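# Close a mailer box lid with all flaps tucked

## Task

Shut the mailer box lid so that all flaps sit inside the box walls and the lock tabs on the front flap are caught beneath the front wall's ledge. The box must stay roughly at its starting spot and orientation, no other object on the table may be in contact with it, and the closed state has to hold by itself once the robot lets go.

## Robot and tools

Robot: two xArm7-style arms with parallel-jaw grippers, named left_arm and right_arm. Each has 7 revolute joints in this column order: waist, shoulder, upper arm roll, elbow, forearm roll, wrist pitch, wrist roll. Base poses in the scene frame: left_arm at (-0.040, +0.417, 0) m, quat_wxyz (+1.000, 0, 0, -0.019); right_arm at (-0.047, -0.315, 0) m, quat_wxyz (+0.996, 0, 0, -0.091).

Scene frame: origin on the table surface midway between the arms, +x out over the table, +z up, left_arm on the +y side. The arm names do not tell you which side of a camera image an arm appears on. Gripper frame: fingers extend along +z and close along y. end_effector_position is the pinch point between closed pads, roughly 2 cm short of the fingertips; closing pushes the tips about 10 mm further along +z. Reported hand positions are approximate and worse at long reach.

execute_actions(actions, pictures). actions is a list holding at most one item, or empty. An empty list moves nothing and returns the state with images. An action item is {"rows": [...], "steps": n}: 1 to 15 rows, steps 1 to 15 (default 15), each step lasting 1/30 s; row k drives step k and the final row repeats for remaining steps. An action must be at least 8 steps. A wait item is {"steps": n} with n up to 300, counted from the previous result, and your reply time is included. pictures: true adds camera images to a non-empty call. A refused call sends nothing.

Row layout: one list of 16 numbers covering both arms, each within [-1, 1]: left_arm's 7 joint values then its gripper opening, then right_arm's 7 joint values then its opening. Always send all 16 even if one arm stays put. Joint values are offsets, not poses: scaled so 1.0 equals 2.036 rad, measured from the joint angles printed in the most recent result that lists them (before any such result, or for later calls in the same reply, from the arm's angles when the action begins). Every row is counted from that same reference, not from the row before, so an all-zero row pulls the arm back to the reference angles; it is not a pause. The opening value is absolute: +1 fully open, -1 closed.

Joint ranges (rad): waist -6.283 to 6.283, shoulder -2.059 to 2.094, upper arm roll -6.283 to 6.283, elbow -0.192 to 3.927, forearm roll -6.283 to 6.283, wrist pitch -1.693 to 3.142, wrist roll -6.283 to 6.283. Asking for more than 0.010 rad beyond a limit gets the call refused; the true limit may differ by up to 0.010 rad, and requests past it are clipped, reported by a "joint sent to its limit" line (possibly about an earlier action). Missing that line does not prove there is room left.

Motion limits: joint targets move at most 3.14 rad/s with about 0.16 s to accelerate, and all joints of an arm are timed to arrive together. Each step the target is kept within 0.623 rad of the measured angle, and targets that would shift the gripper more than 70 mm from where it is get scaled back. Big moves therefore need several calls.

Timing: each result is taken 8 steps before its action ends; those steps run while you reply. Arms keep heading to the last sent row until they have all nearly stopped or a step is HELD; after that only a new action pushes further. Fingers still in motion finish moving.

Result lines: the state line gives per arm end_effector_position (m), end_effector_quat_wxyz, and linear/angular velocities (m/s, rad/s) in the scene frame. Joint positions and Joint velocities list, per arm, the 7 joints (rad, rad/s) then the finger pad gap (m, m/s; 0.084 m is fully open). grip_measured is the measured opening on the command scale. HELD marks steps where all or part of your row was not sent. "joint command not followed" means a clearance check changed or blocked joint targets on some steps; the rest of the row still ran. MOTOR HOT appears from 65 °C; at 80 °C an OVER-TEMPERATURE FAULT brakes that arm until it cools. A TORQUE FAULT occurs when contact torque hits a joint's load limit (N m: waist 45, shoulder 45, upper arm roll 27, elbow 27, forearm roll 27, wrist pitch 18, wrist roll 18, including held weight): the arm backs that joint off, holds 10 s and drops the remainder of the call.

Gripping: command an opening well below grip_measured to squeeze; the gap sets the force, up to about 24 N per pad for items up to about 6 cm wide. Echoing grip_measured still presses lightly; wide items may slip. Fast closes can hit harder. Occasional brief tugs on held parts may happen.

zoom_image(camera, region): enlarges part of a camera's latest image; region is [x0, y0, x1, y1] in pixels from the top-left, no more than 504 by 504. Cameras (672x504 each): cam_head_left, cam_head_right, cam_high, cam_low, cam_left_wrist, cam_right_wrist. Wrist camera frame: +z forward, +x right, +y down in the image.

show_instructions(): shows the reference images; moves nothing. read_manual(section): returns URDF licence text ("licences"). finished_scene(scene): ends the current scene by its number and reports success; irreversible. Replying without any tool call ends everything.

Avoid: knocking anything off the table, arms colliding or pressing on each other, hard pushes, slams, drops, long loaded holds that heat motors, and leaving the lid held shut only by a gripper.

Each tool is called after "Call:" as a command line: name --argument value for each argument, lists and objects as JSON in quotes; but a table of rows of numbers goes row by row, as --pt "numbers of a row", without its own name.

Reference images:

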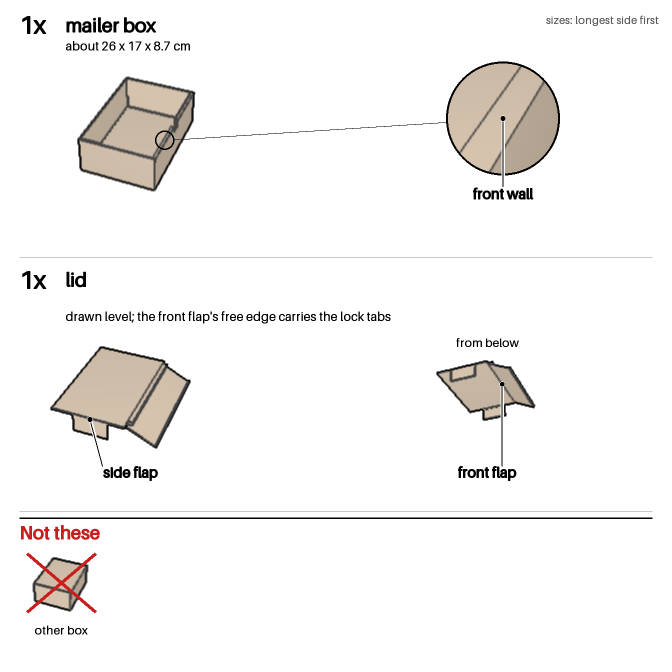

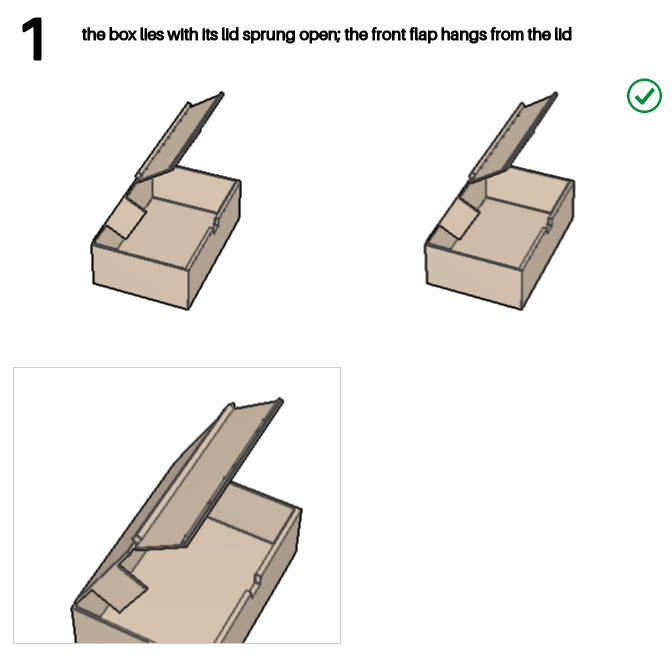

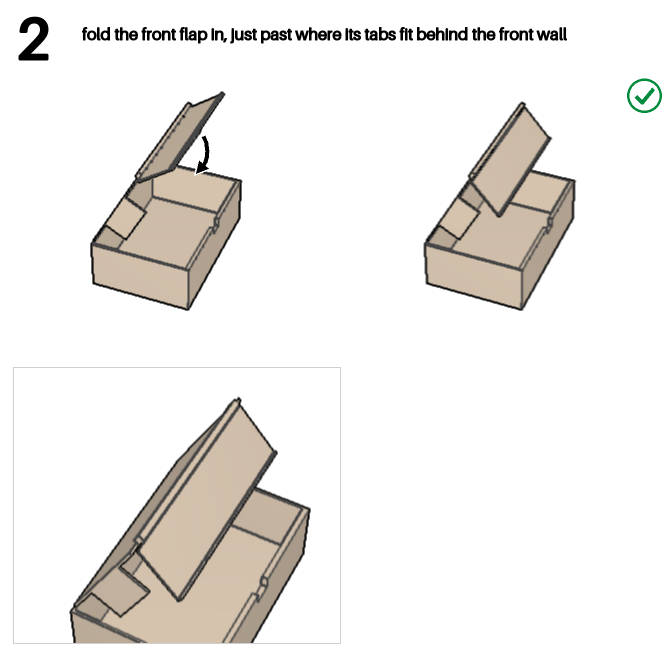

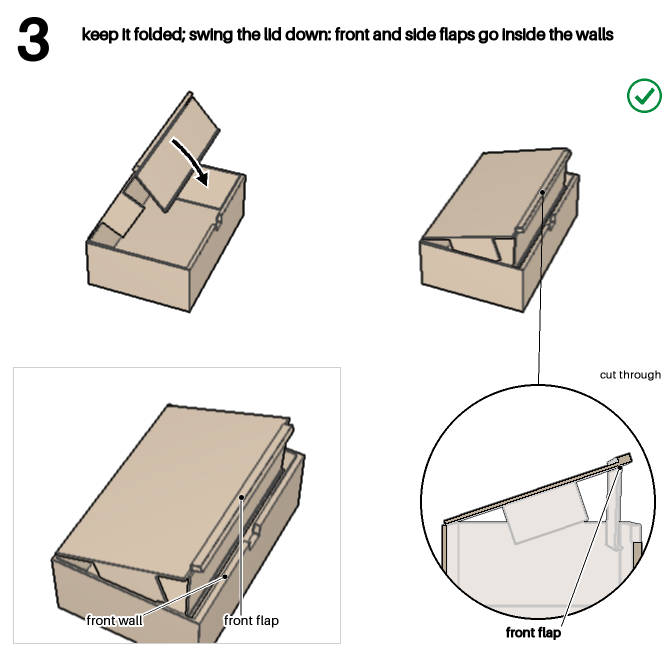

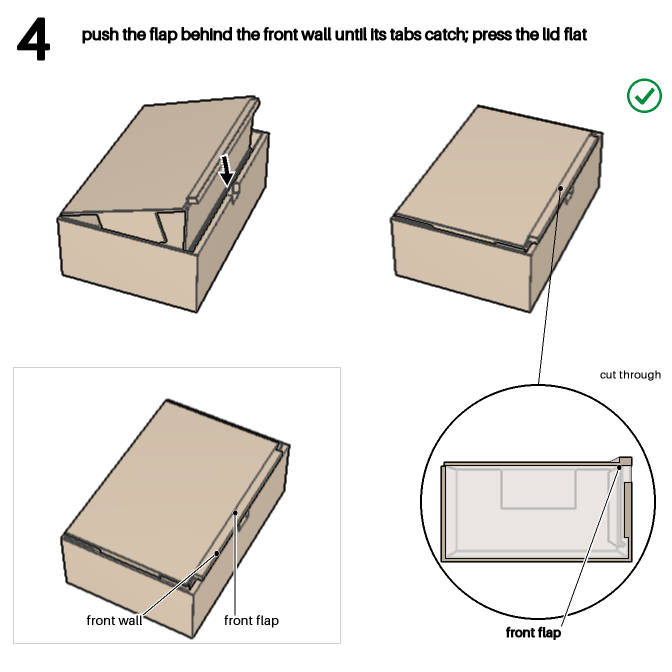

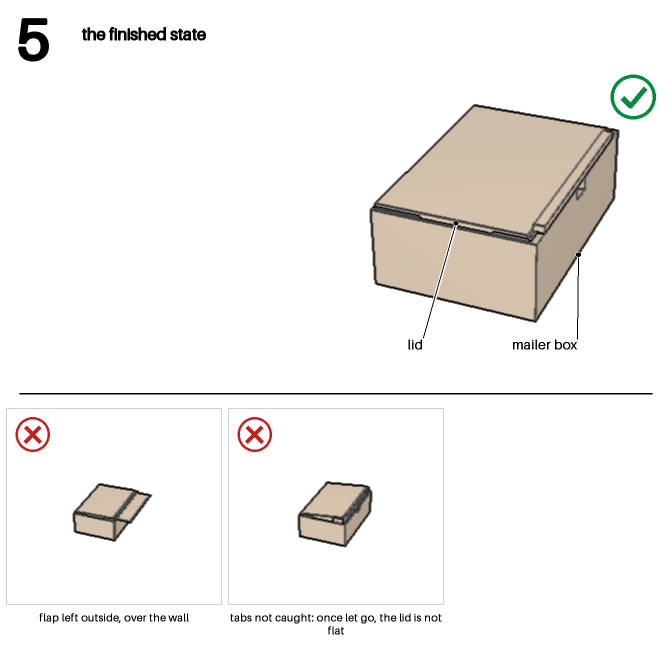

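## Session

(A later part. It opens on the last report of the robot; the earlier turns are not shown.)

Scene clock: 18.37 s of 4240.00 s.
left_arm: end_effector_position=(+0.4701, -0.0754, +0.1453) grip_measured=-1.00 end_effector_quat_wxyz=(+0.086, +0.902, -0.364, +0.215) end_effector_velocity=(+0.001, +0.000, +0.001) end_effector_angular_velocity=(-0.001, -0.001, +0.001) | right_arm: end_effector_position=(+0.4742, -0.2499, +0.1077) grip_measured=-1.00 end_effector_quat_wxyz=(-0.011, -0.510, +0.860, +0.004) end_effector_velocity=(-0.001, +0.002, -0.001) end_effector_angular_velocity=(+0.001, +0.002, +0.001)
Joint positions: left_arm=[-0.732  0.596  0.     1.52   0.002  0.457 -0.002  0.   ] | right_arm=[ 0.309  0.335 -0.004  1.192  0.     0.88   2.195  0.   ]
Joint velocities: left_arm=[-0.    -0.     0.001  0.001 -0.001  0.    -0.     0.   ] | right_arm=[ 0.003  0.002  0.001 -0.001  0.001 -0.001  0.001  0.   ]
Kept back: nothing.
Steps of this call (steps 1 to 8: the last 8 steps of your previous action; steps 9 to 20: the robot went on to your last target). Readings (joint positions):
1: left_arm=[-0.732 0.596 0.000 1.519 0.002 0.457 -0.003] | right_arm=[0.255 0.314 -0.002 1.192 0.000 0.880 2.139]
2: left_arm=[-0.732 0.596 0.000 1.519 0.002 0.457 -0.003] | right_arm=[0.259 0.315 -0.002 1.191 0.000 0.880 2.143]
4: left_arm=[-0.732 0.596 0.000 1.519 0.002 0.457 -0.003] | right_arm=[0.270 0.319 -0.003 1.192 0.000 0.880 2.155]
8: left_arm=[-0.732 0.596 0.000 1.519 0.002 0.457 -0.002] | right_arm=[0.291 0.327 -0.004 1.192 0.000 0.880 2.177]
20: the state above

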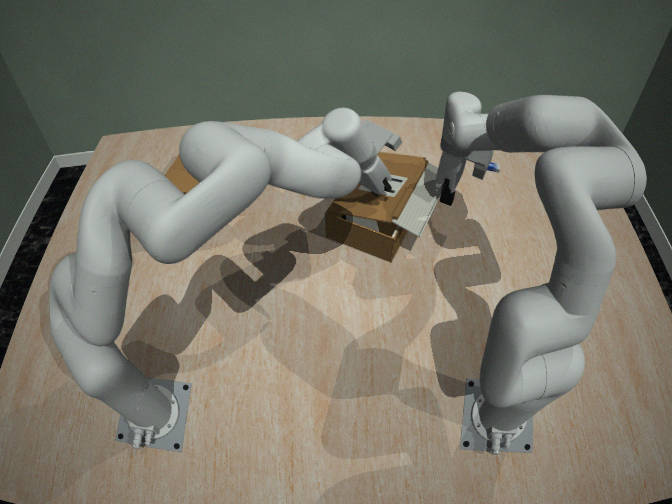

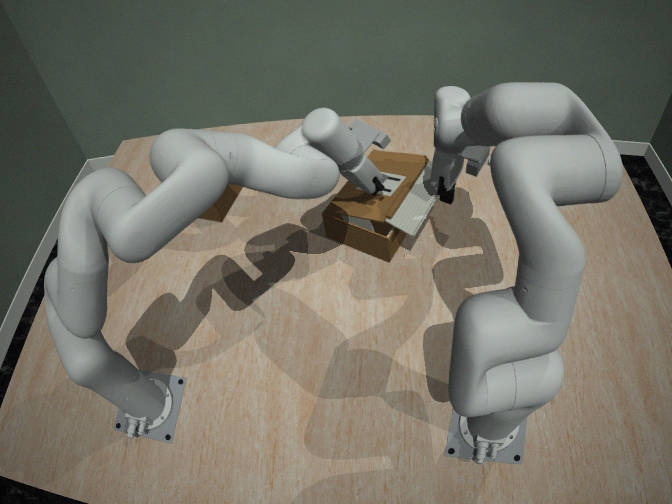

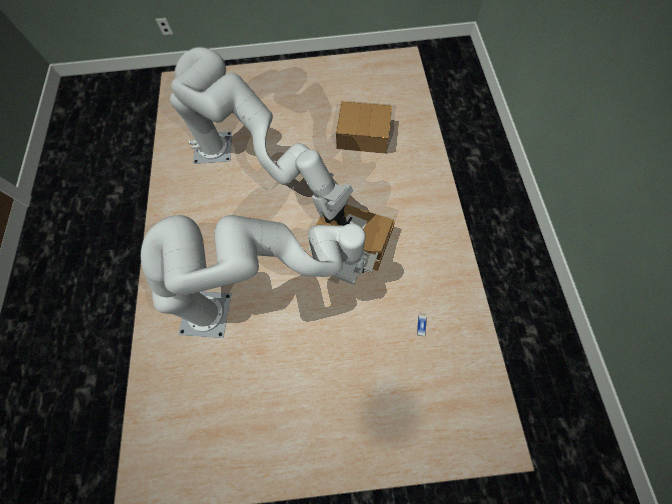

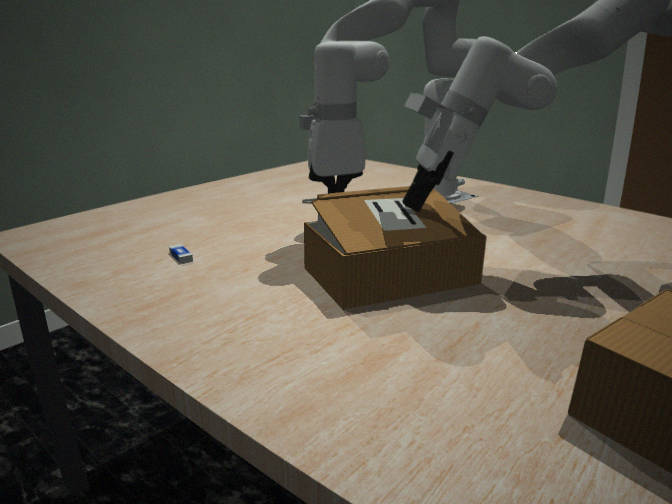

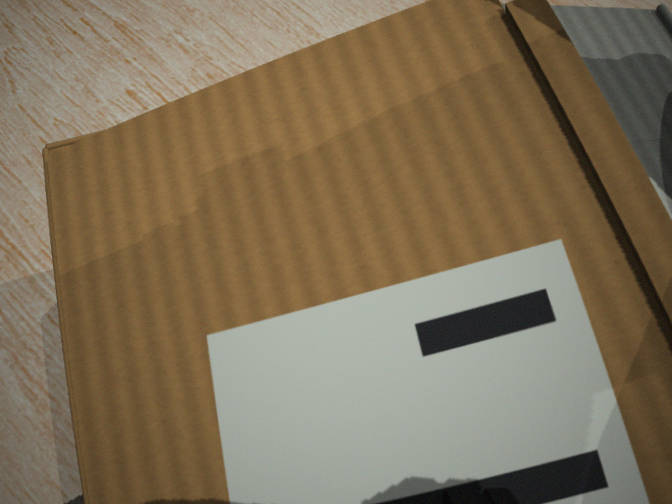

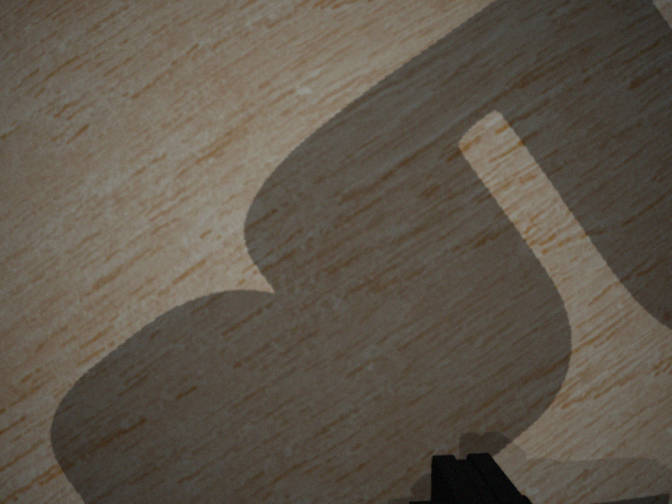

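Call:
execute_actions --actions '[{"rows":[[0,0,0,0,0,0,0,-1,-0.01,-0.045,0,0.057,0,0.09,0,-1],[0,0,0,0,0,0,0,-1,-0.01,-0.045,0,0.057,0,0.09,0,-1],[0,0,0,0,0,0,0,-1,-0.01,-0.045,0,0.057,0,0.09,0,-1],[0,0,0,0,0,0,0,-1,-0.01,-0.045,0,0.057,0,0.09,0,-1],[0,0,0,0,0,0,0,-1,-0.01,-0.045,0,0.057,0,0.09,0,-1],[0,0,0,0,0,0,0,-1,-0.01,-0.045,0,0.057,0,0.09,0,-1],[0,0,0,0,0,0,0,-1,-0.01,-0.045,0,0.057,0,0.09,0,-1],[0,0,0,0,0,0,0,-1,-0.01,-0.045,0,0.057,0,0.09,0,-1],[0,0,0,0,0,0,0,-1,-0.01,-0.045,0,0.057,0,0.09,0,-1],[0,0,0,0,0,0,0,-1,0.054,-0.045,0,0.057,0,0.09,0.054,-1]]}]'

Call:
execute_actions --actions '[{"steps":15}]'

Call:
execute_actions --actions '[{"rows":[[0,-0.2,0,-0.25,0,-0.1,0,-1,0,0,0,0,0,0,0,-1]]}]'

Call:
execute_actions --actions '[{"steps":25}]'

Scene clock: 20.03 s of 4240.00 s.
left_arm: end_effector_position=(+0.4698, -0.0755, +0.1450) grip_measured=-1.00 end_effector_quat_wxyz=(+0.086, +0.902, -0.364, +0.215) end_effector_velocity=(+0.002, +0.001, +0.002) end_effector_angular_velocity=(-0.001, -0.002, +0.001) | right_arm: end_effector_position=(+0.4864, -0.2565, +0.1743) grip_measured=-1.00 end_effector_quat_wxyz=(+0.003, -0.503, +0.864, -0.002) end_effector_velocity=(+0.091, -0.054, +0.379) end_effector_angular_velocity=(+0.030, -0.366, -0.115)
Joint positions: left_arm=[-0.732  0.596  0.     1.519  0.002  0.457 -0.003  0.   ] | right_arm=[ 0.294  0.261 -0.004  1.287  0.     1.019  2.195  0.   ]
Joint velocities: left_arm=[ 0.001 -0.002  0.001  0.001 -0.001  0.     0.002  0.   ] | right_arm=[-0.083 -0.4   -0.036  0.501 -0.002  0.534 -0.001  0.   ]
Steps of this call (steps 1 to 15: the robot went on to your last target; steps 16 to 43: nothing new was sent; steps 44 to 50: the first 7 steps of this action). Readings (joint positions):
44: left_arm=[-0.732 0.596 0.000 1.519 0.002 0.457 -0.003] | right_arm=[0.309 0.335 -0.003 1.192 0.000 0.881 2.195]
45: left_arm=[-0.732 0.596 0.000 1.519 0.002 0.457 -0.003] | right_arm=[0.309 0.332 -0.003 1.195 0.000 0.889 2.195]
47: left_arm=[-0.732 0.596 0.000 1.519 0.002 0.457 -0.003] | right_arm=[0.304 0.312 -0.001 1.221 0.000 0.940 2.195]
50: the state above

Scene clock: 20.53 s of 4240.00 s.
left_arm: end_effector_position=(+0.4700, -0.0754, +0.1453) grip_measured=-1.00 end_effector_quat_wxyz=(+0.086, +0.902, -0.364, +0.215) end_effector_velocity=(+0.000, -0.000, +0.000) end_effector_angular_velocity=(-0.002, +0.001, +0.002) | right_arm: end_effector_position=(+0.4736, -0.1938, +0.1888) grip_measured=-1.00 end_effector_quat_wxyz=(+0.000, -0.508, +0.861, -0.001) end_effector_velocity=(+0.007, -0.026, +0.002) end_effector_angular_velocity=(-0.009, -0.006, -0.062)
Joint positions: left_arm=[-0.732  0.596  0.     1.52   0.002  0.457 -0.002  0.   ] | right_arm=[ 0.416  0.243 -0.007  1.307 -0.     1.063  2.304  0.   ]
Joint velocities: left_arm=[-0.    -0.     0.     0.    -0.002 -0.    -0.001  0.   ] | right_arm=[-0.014 -0.002 -0.036  0.002 -0.002 -0.     0.014  0.   ]
Kept back: nothing.
Steps of this call (steps 1 to 8: the last 8 steps of your previous action; steps 9 to 15: the robot went on to your last target). Readings (joint positions):
1: left_arm=[-0.732 0.596 0.000 1.519 0.002 0.457 -0.003] | right_arm=[0.291 0.250 -0.005 1.300 0.000 1.034 2.195]
2: left_arm=[-0.732 0.596 0.000 1.519 0.002 0.457 -0.003] | right_arm=[0.290 0.244 -0.005 1.306 0.000 1.044 2.195]
4: left_arm=[-0.732 0.596 0.000 1.519 0.002 0.457 -0.003] | right_arm=[0.295 0.242 -0.007 1.307 0.000 1.055 2.202]
8: left_arm=[-0.732 0.596 0.000 1.519 0.002 0.457 -0.003] | right_arm=[0.387 0.245 -0.002 1.304 0.000 1.062 2.277]
15: the state above

Scene clock: 20.77 s of 4240.00 s.
left_arm: end_effector_position=(+0.4393, -0.0456, +0.1734) grip_measured=-1.00 end_effector_quat_wxyz=(+0.095, +0.897, -0.362, +0.235) end_effector_velocity=(-0.220, +0.206, +0.271) end_effector_angular_velocity=(-0.344, -0.351, -0.007) | right_arm: end_effector_position=(+0.4736, -0.1940, +0.1887) grip_measured=-1.00 end_effector_quat_wxyz=(+0.000, -0.508, +0.861, -0.001) end_effector_velocity=(+0.004, -0.000, +0.003) end_effector_angular_velocity=(+0.005, -0.012, -0.004)
Joint positions: left_arm=[-0.731  0.406  0.     1.281  0.002  0.362 -0.003  0.   ] | right_arm=[ 0.416  0.243 -0.007  1.307 -0.     1.063  2.304  0.   ]
Joint velocities: left_arm=[-0.003 -1.451 -0.004 -1.644  0.    -0.685 -0.     0.   ] | right_arm=[-0.002 -0.001 -0.001  0.005  0.003 -0.007 -0.     0.   ]
Steps of this call (steps 1 to 7: the first 7 steps of this action). Readings (joint positions):
1: left_arm=[-0.732 0.595 0.000 1.519 0.002 0.456 -0.002] | right_arm=[0.416 0.243 -0.007 1.307 -0.000 1.063 2.304]
2: left_arm=[-0.732 0.590 0.000 1.512 0.002 0.453 -0.002] | right_arm=[0.416 0.243 -0.007 1.307 -0.000 1.063 2.304]
4: left_arm=[-0.731 0.547 0.001 1.451 0.002 0.429 -0.002] | right_arm=[0.416 0.243 -0.007 1.307 -0.000 1.063 2.304]
7: the state above

Scene clock: 21.60 s of 4240.00 s.
left_arm: end_effector_position=(+0.3986, -0.0065, +0.1977) grip_measured=-1.00 end_effector_quat_wxyz=(+0.105, +0.890, -0.359, +0.260) end_effector_velocity=(-0.000, +0.000, +0.000) end_effector_angular_velocity=(-0.001, -0.001, +0.000) | right_arm: end_effector_position=(+0.4736, -0.1938, +0.1888) grip_measured=-1.00 end_effector_quat_wxyz=(+0.000, -0.508, +0.861, -0.001) end_effector_velocity=(+0.000, -0.001, +0.000) end_effector_angular_velocity=(+0.000, -0.000, -0.002)
Joint positions: left_arm=[-0.732  0.189  0.     1.011  0.002  0.253 -0.002  0.   ] | right_arm=[ 0.416  0.243 -0.007  1.307 -0.     1.063  2.304  0.   ]
Joint velocities: left_arm=[ 0.    -0.002 -0.    -0.001  0.001 -0.001 -0.001  0.   ] | right_arm=[-0.001  0.001  0.     0.001  0.     0.     0.     0.   ]
Kept back: nothing.
Steps of this call (steps 1 to 8: the last 8 steps of your previous action; steps 9 to 25: the robot went on to your last target). Readings (joint positions):
1: left_arm=[-0.732 0.359 0.000 1.227 0.002 0.339 -0.002] | right_arm=[0.416 0.243 -0.007 1.307 -0.000 1.063 2.304]
2: left_arm=[-0.732 0.316 0.000 1.176 0.002 0.318 -0.002] | right_arm=[0.416 0.243 -0.007 1.307 -0.000 1.063 2.304]
4: left_arm=[-0.732 0.245 0.000 1.089 0.002 0.284 -0.003] | right_arm=[0.416 0.243 -0.007 1.307 -0.000 1.063 2.304]
8: left_arm=[-0.732 0.196 0.000 1.022 0.002 0.258 -0.003] | right_arm=[0.416 0.243 -0.007 1.307 -0.000 1.063 2.304]
25: the state above

Call:
execute_actions --actions '[{"rows":[[-0.037,0,0,-0.111,0,-0.914,0.517,0.3,0,0,0,0,0,0,0,-1]]}]'

Call:
execute_actions --actions '[{"steps":40}]'

Call:
execute_actions --actions '[{"rows":[[0,0.311,0,0,0,0,0,0.3,0,0,0,0,0,0,0,-1]]}]'

Call:
execute_actions --actions '[{"steps":35}]' --pictures true

Scene clock: 22.13 s of 4240.00 s.
left_arm: end_effector_position=(+0.3913, -0.0274, +0.2095) grip_measured=+0.11 end_effector_quat_wxyz=(+0.093, +0.792, -0.484, +0.361) end_effector_velocity=(-0.125, -0.186, +0.144) end_effector_angular_velocity=(+0.022, -2.626, -2.352) | right_arm: end_effector_position=(+0.4736, -0.1938, +0.1888) grip_measured=-1.00 end_effector_quat_wxyz=(+0.000, -0.508, +0.861, -0.001) end_effector_velocity=(+0.000, -0.000, -0.000) end_effector_angular_velocity=(-0.000, -0.001, +0.001)
Joint positions: left_arm=[-0.765  0.188  0.001  0.909  0.002 -0.043  0.294  0.049] | right_arm=[ 0.416  0.243 -0.007  1.307 -0.     1.063  2.304  0.   ]
Joint velocities: left_arm=[-0.312  0.026 -0.039 -0.916  0.003 -2.756  2.762  0.211] | right_arm=[-0.     0.    -0.     0.    -0.    -0.001 -0.001  0.   ]
Steps of this call (steps 1 to 9: the robot went on to your last target; steps 10 to 16: the first 7 steps of this action). Readings (joint positions):
10: left_arm=[-0.732 0.188 0.000 1.010 0.002 0.252 -0.002] | right_arm=[0.416 0.243 -0.007 1.307 -0.000 1.063 2.304]
11: left_arm=[-0.732 0.188 0.001 1.008 0.002 0.244 0.007] | right_arm=[0.416 0.243 -0.007 1.307 -0.000 1.063 2.304]
13: left_arm=[-0.739 0.188 0.002 0.987 0.002 0.182 0.069] | right_arm=[0.416 0.243 -0.007 1.307 -0.000 1.063 2.304]
16: the state above

Scene clock: 23.47 s of 4240.00 s.
left_arm: end_effector_position=(+0.3060, +0.0278, +0.5150) grip_measured=+0.29 end_effector_quat_wxyz=(-0.091, +0.263, -0.367, +0.887) end_effector_velocity=(-0.000, +0.000, +0.001) end_effector_angular_velocity=(-0.001, -0.002, +0.000) | right_arm: end_effector_position=(+0.4736, -0.1938, +0.1888) grip_measured=-1.00 end_effector_quat_wxyz=(+0.000, -0.508, +0.861, -0.001) end_effector_velocity=(+0.000, -0.000, +0.001) end_effector_angular_velocity=(+0.000, -0.001, +0.000)
Joint positions: left_arm=[-0.807  0.189  0.     0.785  0.002 -1.607  1.05   0.056] | right_arm=[ 0.416  0.243 -0.007  1.307 -0.     1.063  2.304  0.   ]
Joint velocities: left_arm=[ 0.    -0.     0.     0.001  0.001 -0.001  0.     0.   ] | right_arm=[-0.    -0.001 -0.    -0.    -0.    -0.    -0.001  0.   ]
Kept back: nothing.
Steps of this call (steps 1 to 8: the last 8 steps of your previous action; steps 9 to 40: the robot went on to your last target). Readings (joint positions):
1: left_arm=[-0.775 0.189 -0.000 0.879 0.002 -0.138 0.389] | right_arm=[0.416 0.243 -0.007 1.307 -0.000 1.063 2.304]
2: left_arm=[-0.784 0.190 -0.002 0.853 0.002 -0.233 0.485] | right_arm=[0.416 0.243 -0.007 1.307 -0.000 1.063 2.304]
4: left_arm=[-0.796 0.190 -0.003 0.819 0.002 -0.406 0.654] | right_arm=[0.416 0.243 -0.007 1.307 -0.000 1.063 2.304]
8: left_arm=[-0.801 0.188 0.000 0.805 0.002 -0.669 0.838] | right_arm=[0.416 0.243 -0.007 1.307 -0.000 1.063 2.304]
40: the state above

Scene clock: 23.70 s of 4240.00 s.
left_arm: end_effector_position=(+0.3251, +0.0064, +0.4422) grip_measured=+0.29 end_effector_quat_wxyz=(-0.088, +0.298, -0.416, +0.855) end_effector_velocity=(+0.092, -0.100, -0.430) end_effector_angular_velocity=(+0.585, +0.521, +0.004) | right_arm: end_effector_position=(+0.4736, -0.1938, +0.1888) grip_measured=-1.00 end_effector_quat_wxyz=(+0.000, -0.508, +0.861, -0.001) end_effector_velocity=(+0.000, +0.001, -0.000) end_effector_angular_velocity=(+0.000, -0.001, +0.002)
Joint positions: left_arm=[-0.807  0.324  0.     0.784  0.002 -1.607  1.05   0.056] | right_arm=[ 0.416  0.243 -0.007  1.307 -0.     1.063  2.304  0.   ]
Joint velocities: left_arm=[ 0.003  0.779  0.001 -0.004 -0.001  0.     0.    -0.   ] | right_arm=[ 0.001  0.001 -0.     0.    -0.    -0.001 -0.     0.   ]
Steps of this call (steps 1 to 7: the first 7 steps of this action). Readings (joint positions):
1: left_arm=[-0.807 0.189 0.000 0.785 0.002 -1.607 1.050] | right_arm=[0.416 0.243 -0.007 1.307 -0.000 1.063 2.304]
2: left_arm=[-0.807 0.194 0.000 0.786 0.002 -1.608 1.050] | right_arm=[0.416 0.243 -0.007 1.307 -0.000 1.063 2.304]
4: left_arm=[-0.807 0.237 0.000 0.789 0.002 -1.608 1.050] | right_arm=[0.416 0.243 -0.007 1.307 -0.000 1.063 2.304]
7: the state above

Scene clock: 24.87 s of 4240.00 s.
left_arm: end_effector_position=(+0.3365, -0.0065, +0.1592) grip_measured=+0.29 end_effector_quat_wxyz=(-0.072, +0.412, -0.574, +0.704) end_effector_velocity=(+0.000, +0.001, -0.002) end_effector_angular_velocity=(+0.003, +0.001, +0.002) | right_arm: end_effector_position=(+0.4736, -0.1938, +0.1888) grip_measured=-1.00 end_effector_quat_wxyz=(+0.000, -0.508, +0.861, -0.001) end_effector_velocity=(-0.000, -0.000, +0.000) end_effector_angular_velocity=(+0.000, +0.001, -0.000)
Joint positions: left_arm=[-0.807  0.821  0.     0.785  0.002 -1.607  1.05   0.056] | right_arm=[ 0.416  0.243 -0.007  1.307 -0.     1.063  2.304  0.   ]
Joint velocities: left_arm=[-0.     0.003  0.001 -0.    -0.001  0.    -0.    -0.   ] | right_arm=[-0.    -0.001  0.     0.     0.     0.002 -0.     0.   ]
Kept back: nothing.
Steps of this call (steps 1 to 8: the last 8 steps of your previous action; steps 9 to 35: the robot went on to your last target). Readings (joint positions):
1: left_arm=[-0.807 0.350 0.000 0.785 0.002 -1.607 1.050] | right_arm=[0.416 0.243 -0.007 1.307 -0.000 1.063 2.304]
2: left_arm=[-0.807 0.375 0.000 0.785 0.002 -1.607 1.050] | right_arm=[0.416 0.243 -0.007 1.307 -0.000 1.063 2.304]
4: left_arm=[-0.807 0.427 0.000 0.785 0.002 -1.607 1.050] | right_arm=[0.416 0.243 -0.007 1.307 -0.000 1.063 2.304]
8: left_arm=[-0.807 0.531 0.000 0.785 0.002 -1.607 1.050] | right_arm=[0.416 0.243 -0.007 1.307 -0.000 1.063 2.304]
35: the state above

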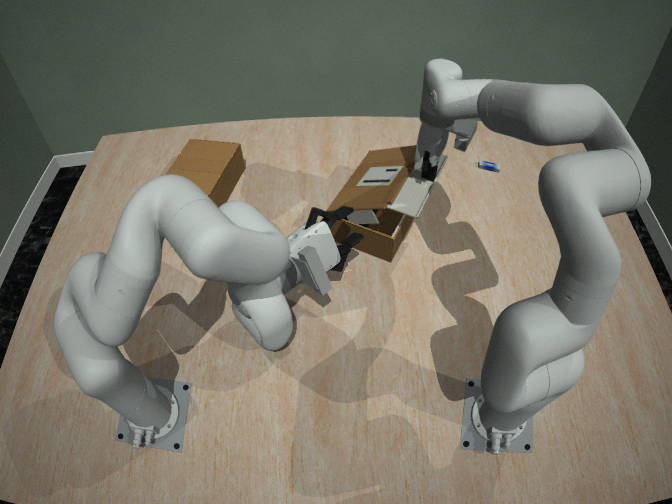

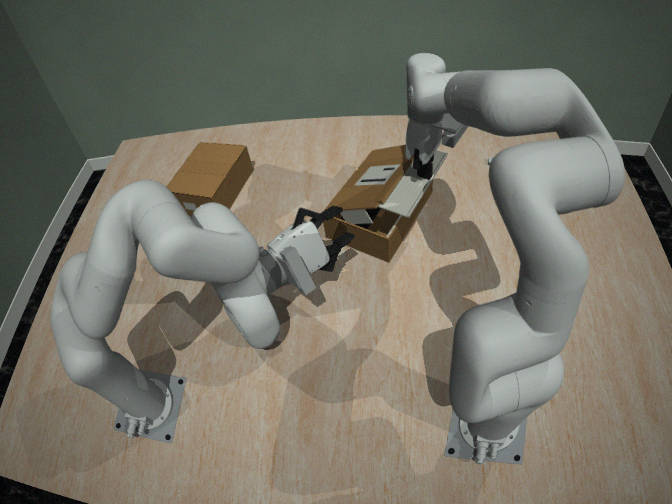

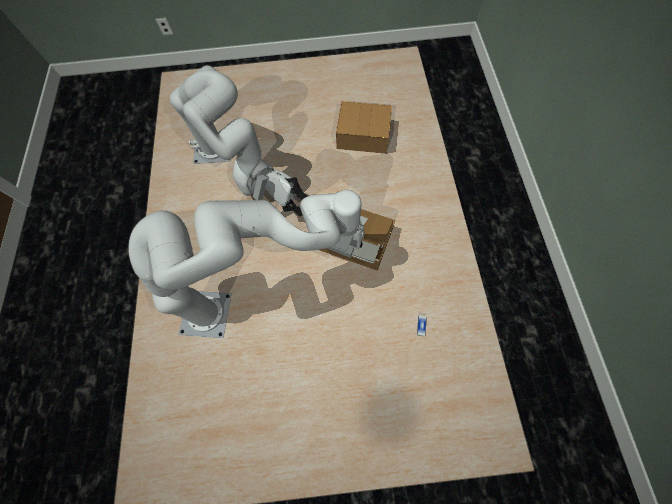

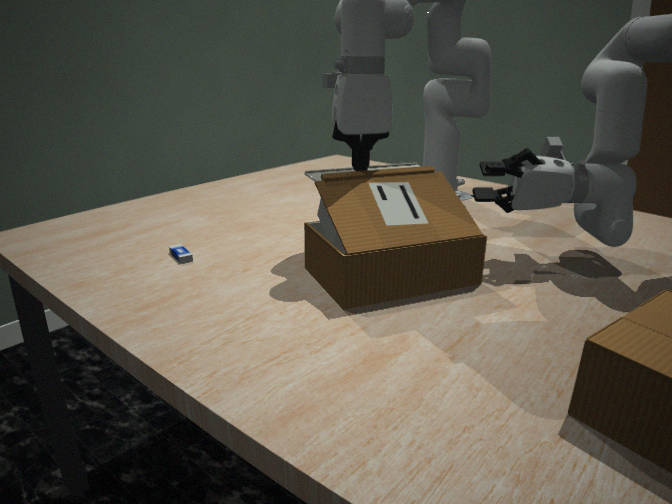

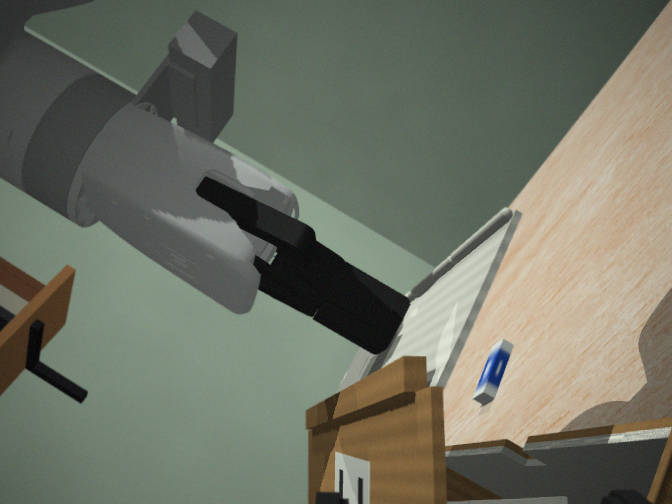

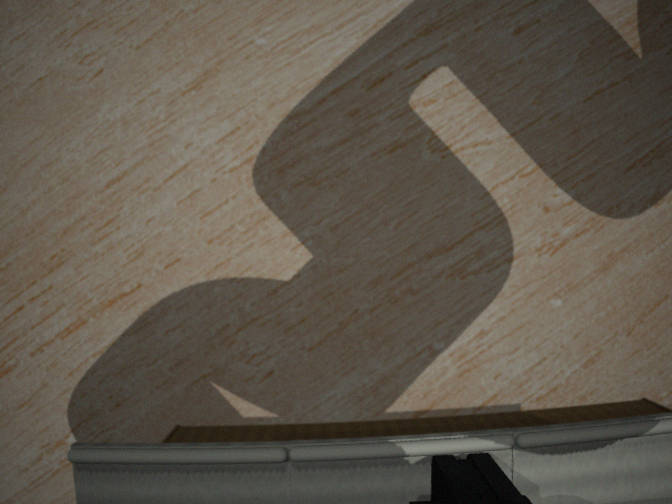

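Call:
execute_actions --actions '[{"rows":[[0.004,0.039,0,0.138,0,0.099,0,0.3,0,0,0,0,0,0,0,-1]]}]'

Call:
execute_actions --actions '[{"steps":15}]'

Call:
execute_actions --actions '[{"rows":[[0,0,0,0,0,0,0,-0.75,0,0,0,0,0,0,0,-1]]}]'

Call:
execute_actions --actions '[{"rows":[[0,0,0,0,0,0,0,-0.75,0,0.007,0,-0.02,0,-0.026,0,-1],[0,0,0,0,0,0,0,-0.75,0,0.007,0,-0.02,0,-0.026,0,-1],[0,0,0,0,0,0,0,-0.75,0,0.007,0,-0.02,0,-0.026,0,-1],[0,0,0,0,0,0,0,-0.75,0,0.007,0,-0.02,0,-0.026,0,-1],[0,0,0,0,0,0,0,-0.75,0,0.007,0,-0.02,0,-0.026,0,-1],[0,0,0,0,0,0,0,-0.75,0,0.013,0,-0.04,0,-0.053,0,-1]]}]'

Call:
execute_actions --actions '[{"steps":20}]' --pictures true

Scene clock: 25.80 s of 4240.00 s.
left_arm: end_effector_position=(+0.3778, -0.0473, +0.1581) grip_measured=+0.29 end_effector_quat_wxyz=(-0.074, +0.414, -0.573, +0.704) end_effector_velocity=(+0.233, -0.219, +0.042) end_effector_angular_velocity=(-0.055, -0.060, +0.042) | right_arm: end_effector_position=(+0.4736, -0.1938, +0.1888) grip_measured=-1.00 end_effector_quat_wxyz=(+0.000, -0.508, +0.861, -0.001) end_effector_velocity=(-0.000, +0.000, -0.000) end_effector_angular_velocity=(-0.000, +0.002, +0.001)
Joint positions: left_arm=[-0.801  0.878  0.     0.987  0.002 -1.464  1.05   0.056] | right_arm=[ 0.416  0.243 -0.007  1.307 -0.     1.063  2.304  0.   ]
Joint velocities: left_arm=[ 0.037  0.292  0.008  1.141  0.     0.768 -0.     0.001] | right_arm=[ 0.001  0.    -0.    -0.     0.     0.001 -0.     0.   ]
Steps of this call (steps 1 to 15: the robot went on to your last target; steps 16 to 21: nothing new was sent; steps 22 to 28: the first 7 steps of this action). Readings (joint positions):
22: left_arm=[-0.807 0.822 0.000 0.785 0.002 -1.607 1.050] | right_arm=[0.416 0.243 -0.007 1.307 -0.000 1.063 2.304]
23: left_arm=[-0.807 0.824 0.000 0.791 0.002 -1.602 1.050] | right_arm=[0.416 0.243 -0.007 1.307 -0.000 1.063 2.304]
25: left_arm=[-0.805 0.840 -0.000 0.847 0.002 -1.560 1.050] | right_arm=[0.416 0.243 -0.007 1.307 -0.000 1.063 2.304]
28: the state above

Scene clock: 26.30 s of 4240.00 s.
left_arm: end_effector_position=(+0.3933, -0.0625, +0.1586) grip_measured=+0.29 end_effector_quat_wxyz=(-0.075, +0.415, -0.573, +0.703) end_effector_velocity=(+0.000, -0.001, +0.001) end_effector_angular_velocity=(-0.002, -0.003, -0.001) | right_arm: end_effector_position=(+0.4736, -0.1938, +0.1888) grip_measured=-1.00 end_effector_quat_wxyz=(+0.000, -0.508, +0.861, -0.001) end_effector_velocity=(-0.000, +0.001, -0.000) end_effector_angular_velocity=(+0.000, -0.000, +0.001)
Joint positions: left_arm=[-0.799  0.901  0.     1.065  0.002 -1.406  1.05   0.056] | right_arm=[ 0.416  0.243 -0.007  1.307 -0.     1.063  2.304  0.   ]
Joint velocities: left_arm=[-0.001  0.     0.     0.004  0.     0.001  0.001 -0.   ] | right_arm=[ 0.001  0.     0.001 -0.    -0.    -0.001  0.     0.   ]
Kept back: nothing.
Steps of this call (steps 1 to 8: the last 8 steps of your previous action; steps 9 to 15: the robot went on to your last target). Readings (joint positions):
1: left_arm=[-0.800 0.887 0.001 1.019 0.002 -1.442 1.050] | right_arm=[0.416 0.243 -0.007 1.307 -0.000 1.063 2.304]
2: left_arm=[-0.799 0.892 0.001 1.039 0.002 -1.428 1.050] | right_arm=[0.416 0.243 -0.007 1.307 -0.000 1.063 2.304]
4: left_arm=[-0.799 0.897 0.000 1.056 0.002 -1.414 1.050] | right_arm=[0.416 0.243 -0.008 1.308 -0.000 1.063 2.304]
8: left_arm=[-0.799 0.900 0.000 1.063 0.002 -1.408 1.050] | right_arm=[0.416 0.243 -0.007 1.307 -0.000 1.063 2.304]
15: the state above

Scene clock: 26.53 s of 4240.00 s.
left_arm: end_effector_position=(+0.3934, -0.0626, +0.1591) grip_measured=-0.73 end_effector_quat_wxyz=(-0.075, +0.415, -0.572, +0.703) end_effector_velocity=(-0.002, -0.005, +0.008) end_effector_angular_velocity=(-0.014, -0.010, -0.009) | right_arm: end_effector_position=(+0.4732, -0.1935, +0.1884) grip_measured=-1.00 end_effector_quat_wxyz=(-0.000, -0.508, +0.861, -0.001) end_effector_velocity=(-0.002, -0.001, -0.004) end_effector_angular_velocity=(-0.003, +0.010, -0.000)
Joint positions: left_arm=[-0.799  0.9    0.     1.066  0.002 -1.406  1.05   0.012] | right_arm=[ 0.417  0.243 -0.006  1.307  0.     1.064  2.304  0.   ]
Joint velocities: left_arm=[-0.003 -0.007 -0.004  0.006  0.003 -0.005  0.001 -0.122] | right_arm=[-0.     0.005 -0.    -0.004 -0.     0.002 -0.     0.   ]
Steps of this call (steps 1 to 7: the first 7 steps of this action). Readings (joint positions):
1: left_arm=[-0.799 0.901 0.000 1.065 0.002 -1.406 1.050] | right_arm=[0.416 0.243 -0.007 1.307 -0.000 1.063 2.304]
2: left_arm=[-0.799 0.901 0.000 1.065 0.002 -1.406 1.050] | right_arm=[0.417 0.243 -0.007 1.307 0.000 1.063 2.304]
4: left_arm=[-0.799 0.901 0.000 1.065 0.002 -1.406 1.050] | right_arm=[0.417 0.243 -0.006 1.307 0.000 1.063 2.304]
7: the state above

Scene clock: 27.03 s of 4240.00 s.
left_arm: end_effector_position=(+0.3932, -0.0624, +0.1582) grip_measured=-0.77 end_effector_quat_wxyz=(-0.075, +0.415, -0.573, +0.703) end_effector_velocity=(-0.001, +0.000, -0.002) end_effector_angular_velocity=(+0.003, +0.002, -0.002) | right_arm: end_effector_position=(+0.4707, -0.1945, +0.1678) grip_measured=-1.00 end_effector_quat_wxyz=(-0.001, -0.508, +0.861, -0.000) end_effector_velocity=(+0.007, +0.002, -0.095) end_effector_angular_velocity=(+0.023, -0.096, -0.000)
Joint positions: left_arm=[-0.799  0.901  0.     1.065  0.002 -1.406  1.05   0.01 ] | right_arm=[ 0.416  0.258 -0.007  1.265 -0.     1.01   2.304  0.   ]
Joint velocities: left_arm=[ 0.     0.003 -0.    -0.002  0.002 -0.001  0.    -0.   ] | right_arm=[ 0.     0.059  0.001 -0.23   0.001 -0.387  0.001  0.   ]
Steps of this call (steps 1 to 8: the last 8 steps of your previous action; steps 9 to 15: the first 7 steps of this action, its rows measured from where the robot was after step 8). Readings (joint positions):
8: left_arm=[-0.799 0.900 0.000 1.065 0.002 -1.406 1.050] | right_arm=[0.416 0.243 -0.007 1.307 -0.000 1.063 2.304]
9: left_arm=[-0.799 0.900 0.000 1.065 0.002 -1.406 1.050] | right_arm=[0.416 0.243 -0.007 1.307 -0.000 1.063 2.304]
10: left_arm=[-0.799 0.900 0.000 1.065 0.002 -1.406 1.050] | right_arm=[0.416 0.244 -0.007 1.304 -0.000 1.056 2.304]
12: left_arm=[-0.799 0.900 0.000 1.065 0.002 -1.406 1.050] | right_arm=[0.416 0.249 -0.007 1.287 -0.000 1.034 2.304]
15: the state above

Scene clock: 27.70 s of 4240.00 s.
left_arm: end_effector_position=(+0.3934, -0.0624, +0.1589) grip_measured=-0.77 end_effector_quat_wxyz=(-0.075, +0.415, -0.573, +0.703) end_effector_velocity=(+0.000, +0.000, -0.000) end_effector_angular_velocity=(+0.001, -0.000, +0.000) | right_arm: end_effector_position=(+0.4684, -0.1950, +0.1499) grip_measured=-1.00 end_effector_quat_wxyz=(+0.000, -0.508, +0.861, -0.001) end_effector_velocity=(-0.000, -0.000, -0.001) end_effector_angular_velocity=(-0.000, +0.002, -0.000)
Joint positions: left_arm=[-0.799  0.9    0.     1.065  0.002 -1.406  1.05   0.01 ] | right_arm=[ 0.416  0.27  -0.007  1.226 -0.     0.955  2.304  0.   ]
Joint velocities: left_arm=[-0.     0.     0.001 -0.     0.    -0.    -0.     0.   ] | right_arm=[-0.001  0.001 -0.    -0.001  0.    -0.    -0.001  0.   ]
Kept back: nothing.
Steps of this call (steps 1 to 8: the last 8 steps of your previous action; steps 9 to 20: the robot went on to your last target). Readings (joint positions):
1: left_arm=[-0.799 0.901 0.000 1.065 0.002 -1.406 1.050] | right_arm=[0.416 0.260 -0.007 1.257 -0.000 0.996 2.304]
2: left_arm=[-0.799 0.901 0.000 1.065 0.002 -1.406 1.050] | right_arm=[0.416 0.263 -0.007 1.247 -0.000 0.983 2.304]
4: left_arm=[-0.799 0.901 0.000 1.065 0.002 -1.406 1.050] | right_arm=[0.416 0.268 -0.007 1.233 -0.000 0.968 2.304]
8: left_arm=[-0.799 0.901 0.001 1.065 0.002 -1.406 1.050] | right_arm=[0.416 0.270 -0.007 1.227 -0.000 0.957 2.304]
20: the state above

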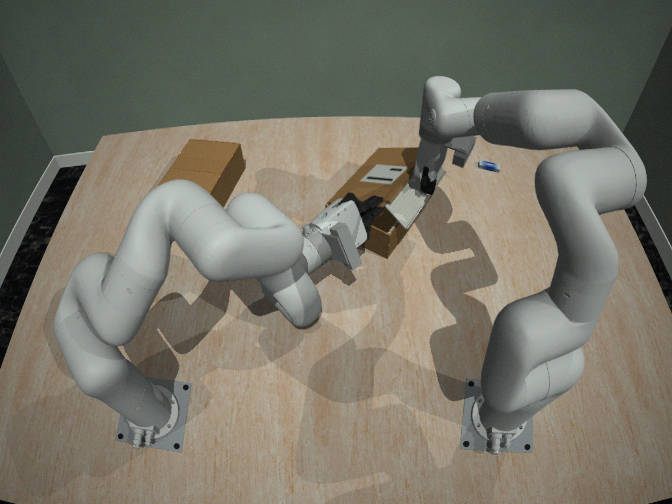

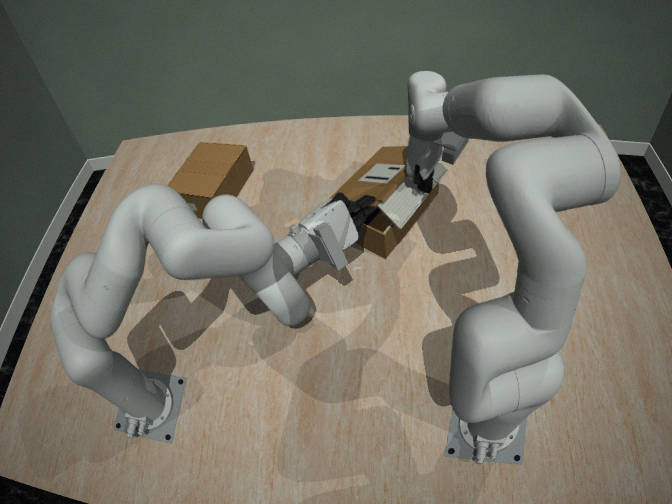

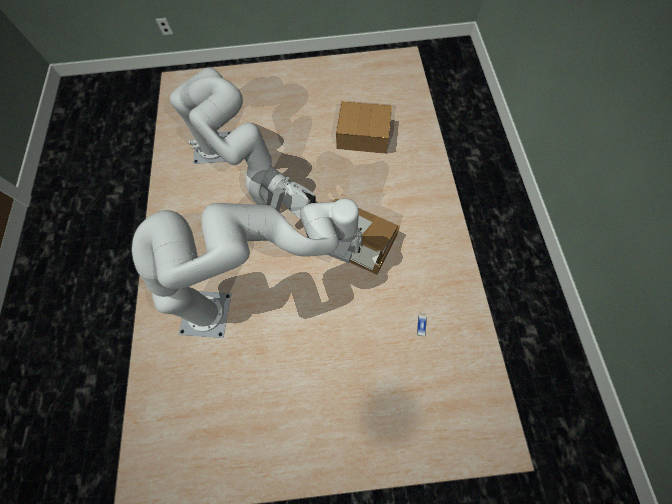

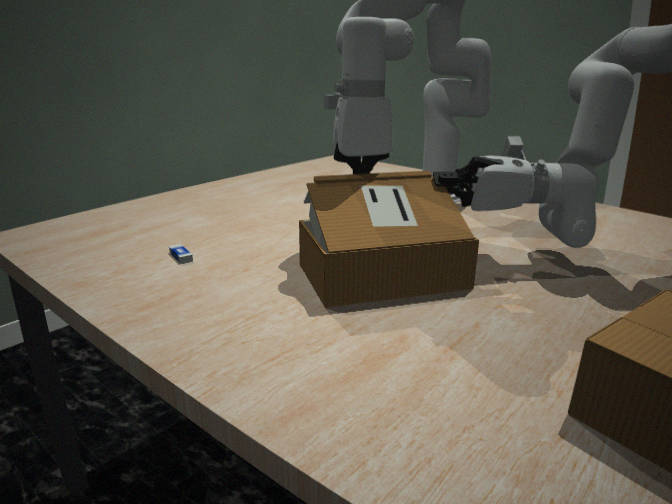

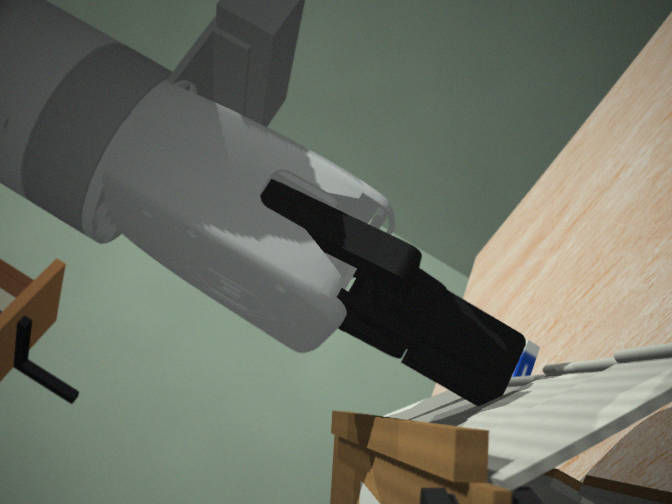

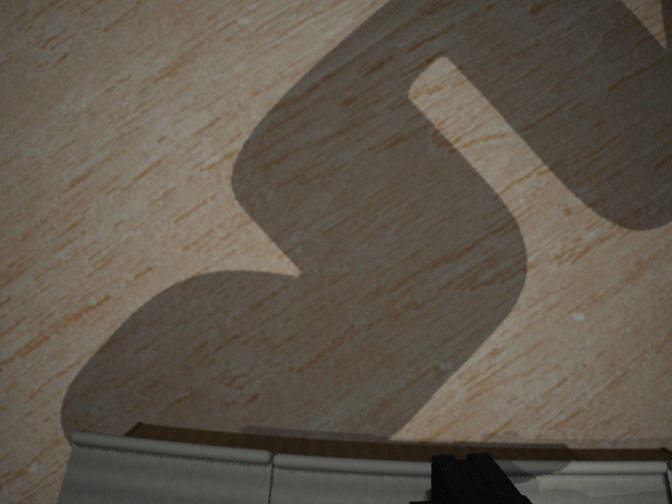

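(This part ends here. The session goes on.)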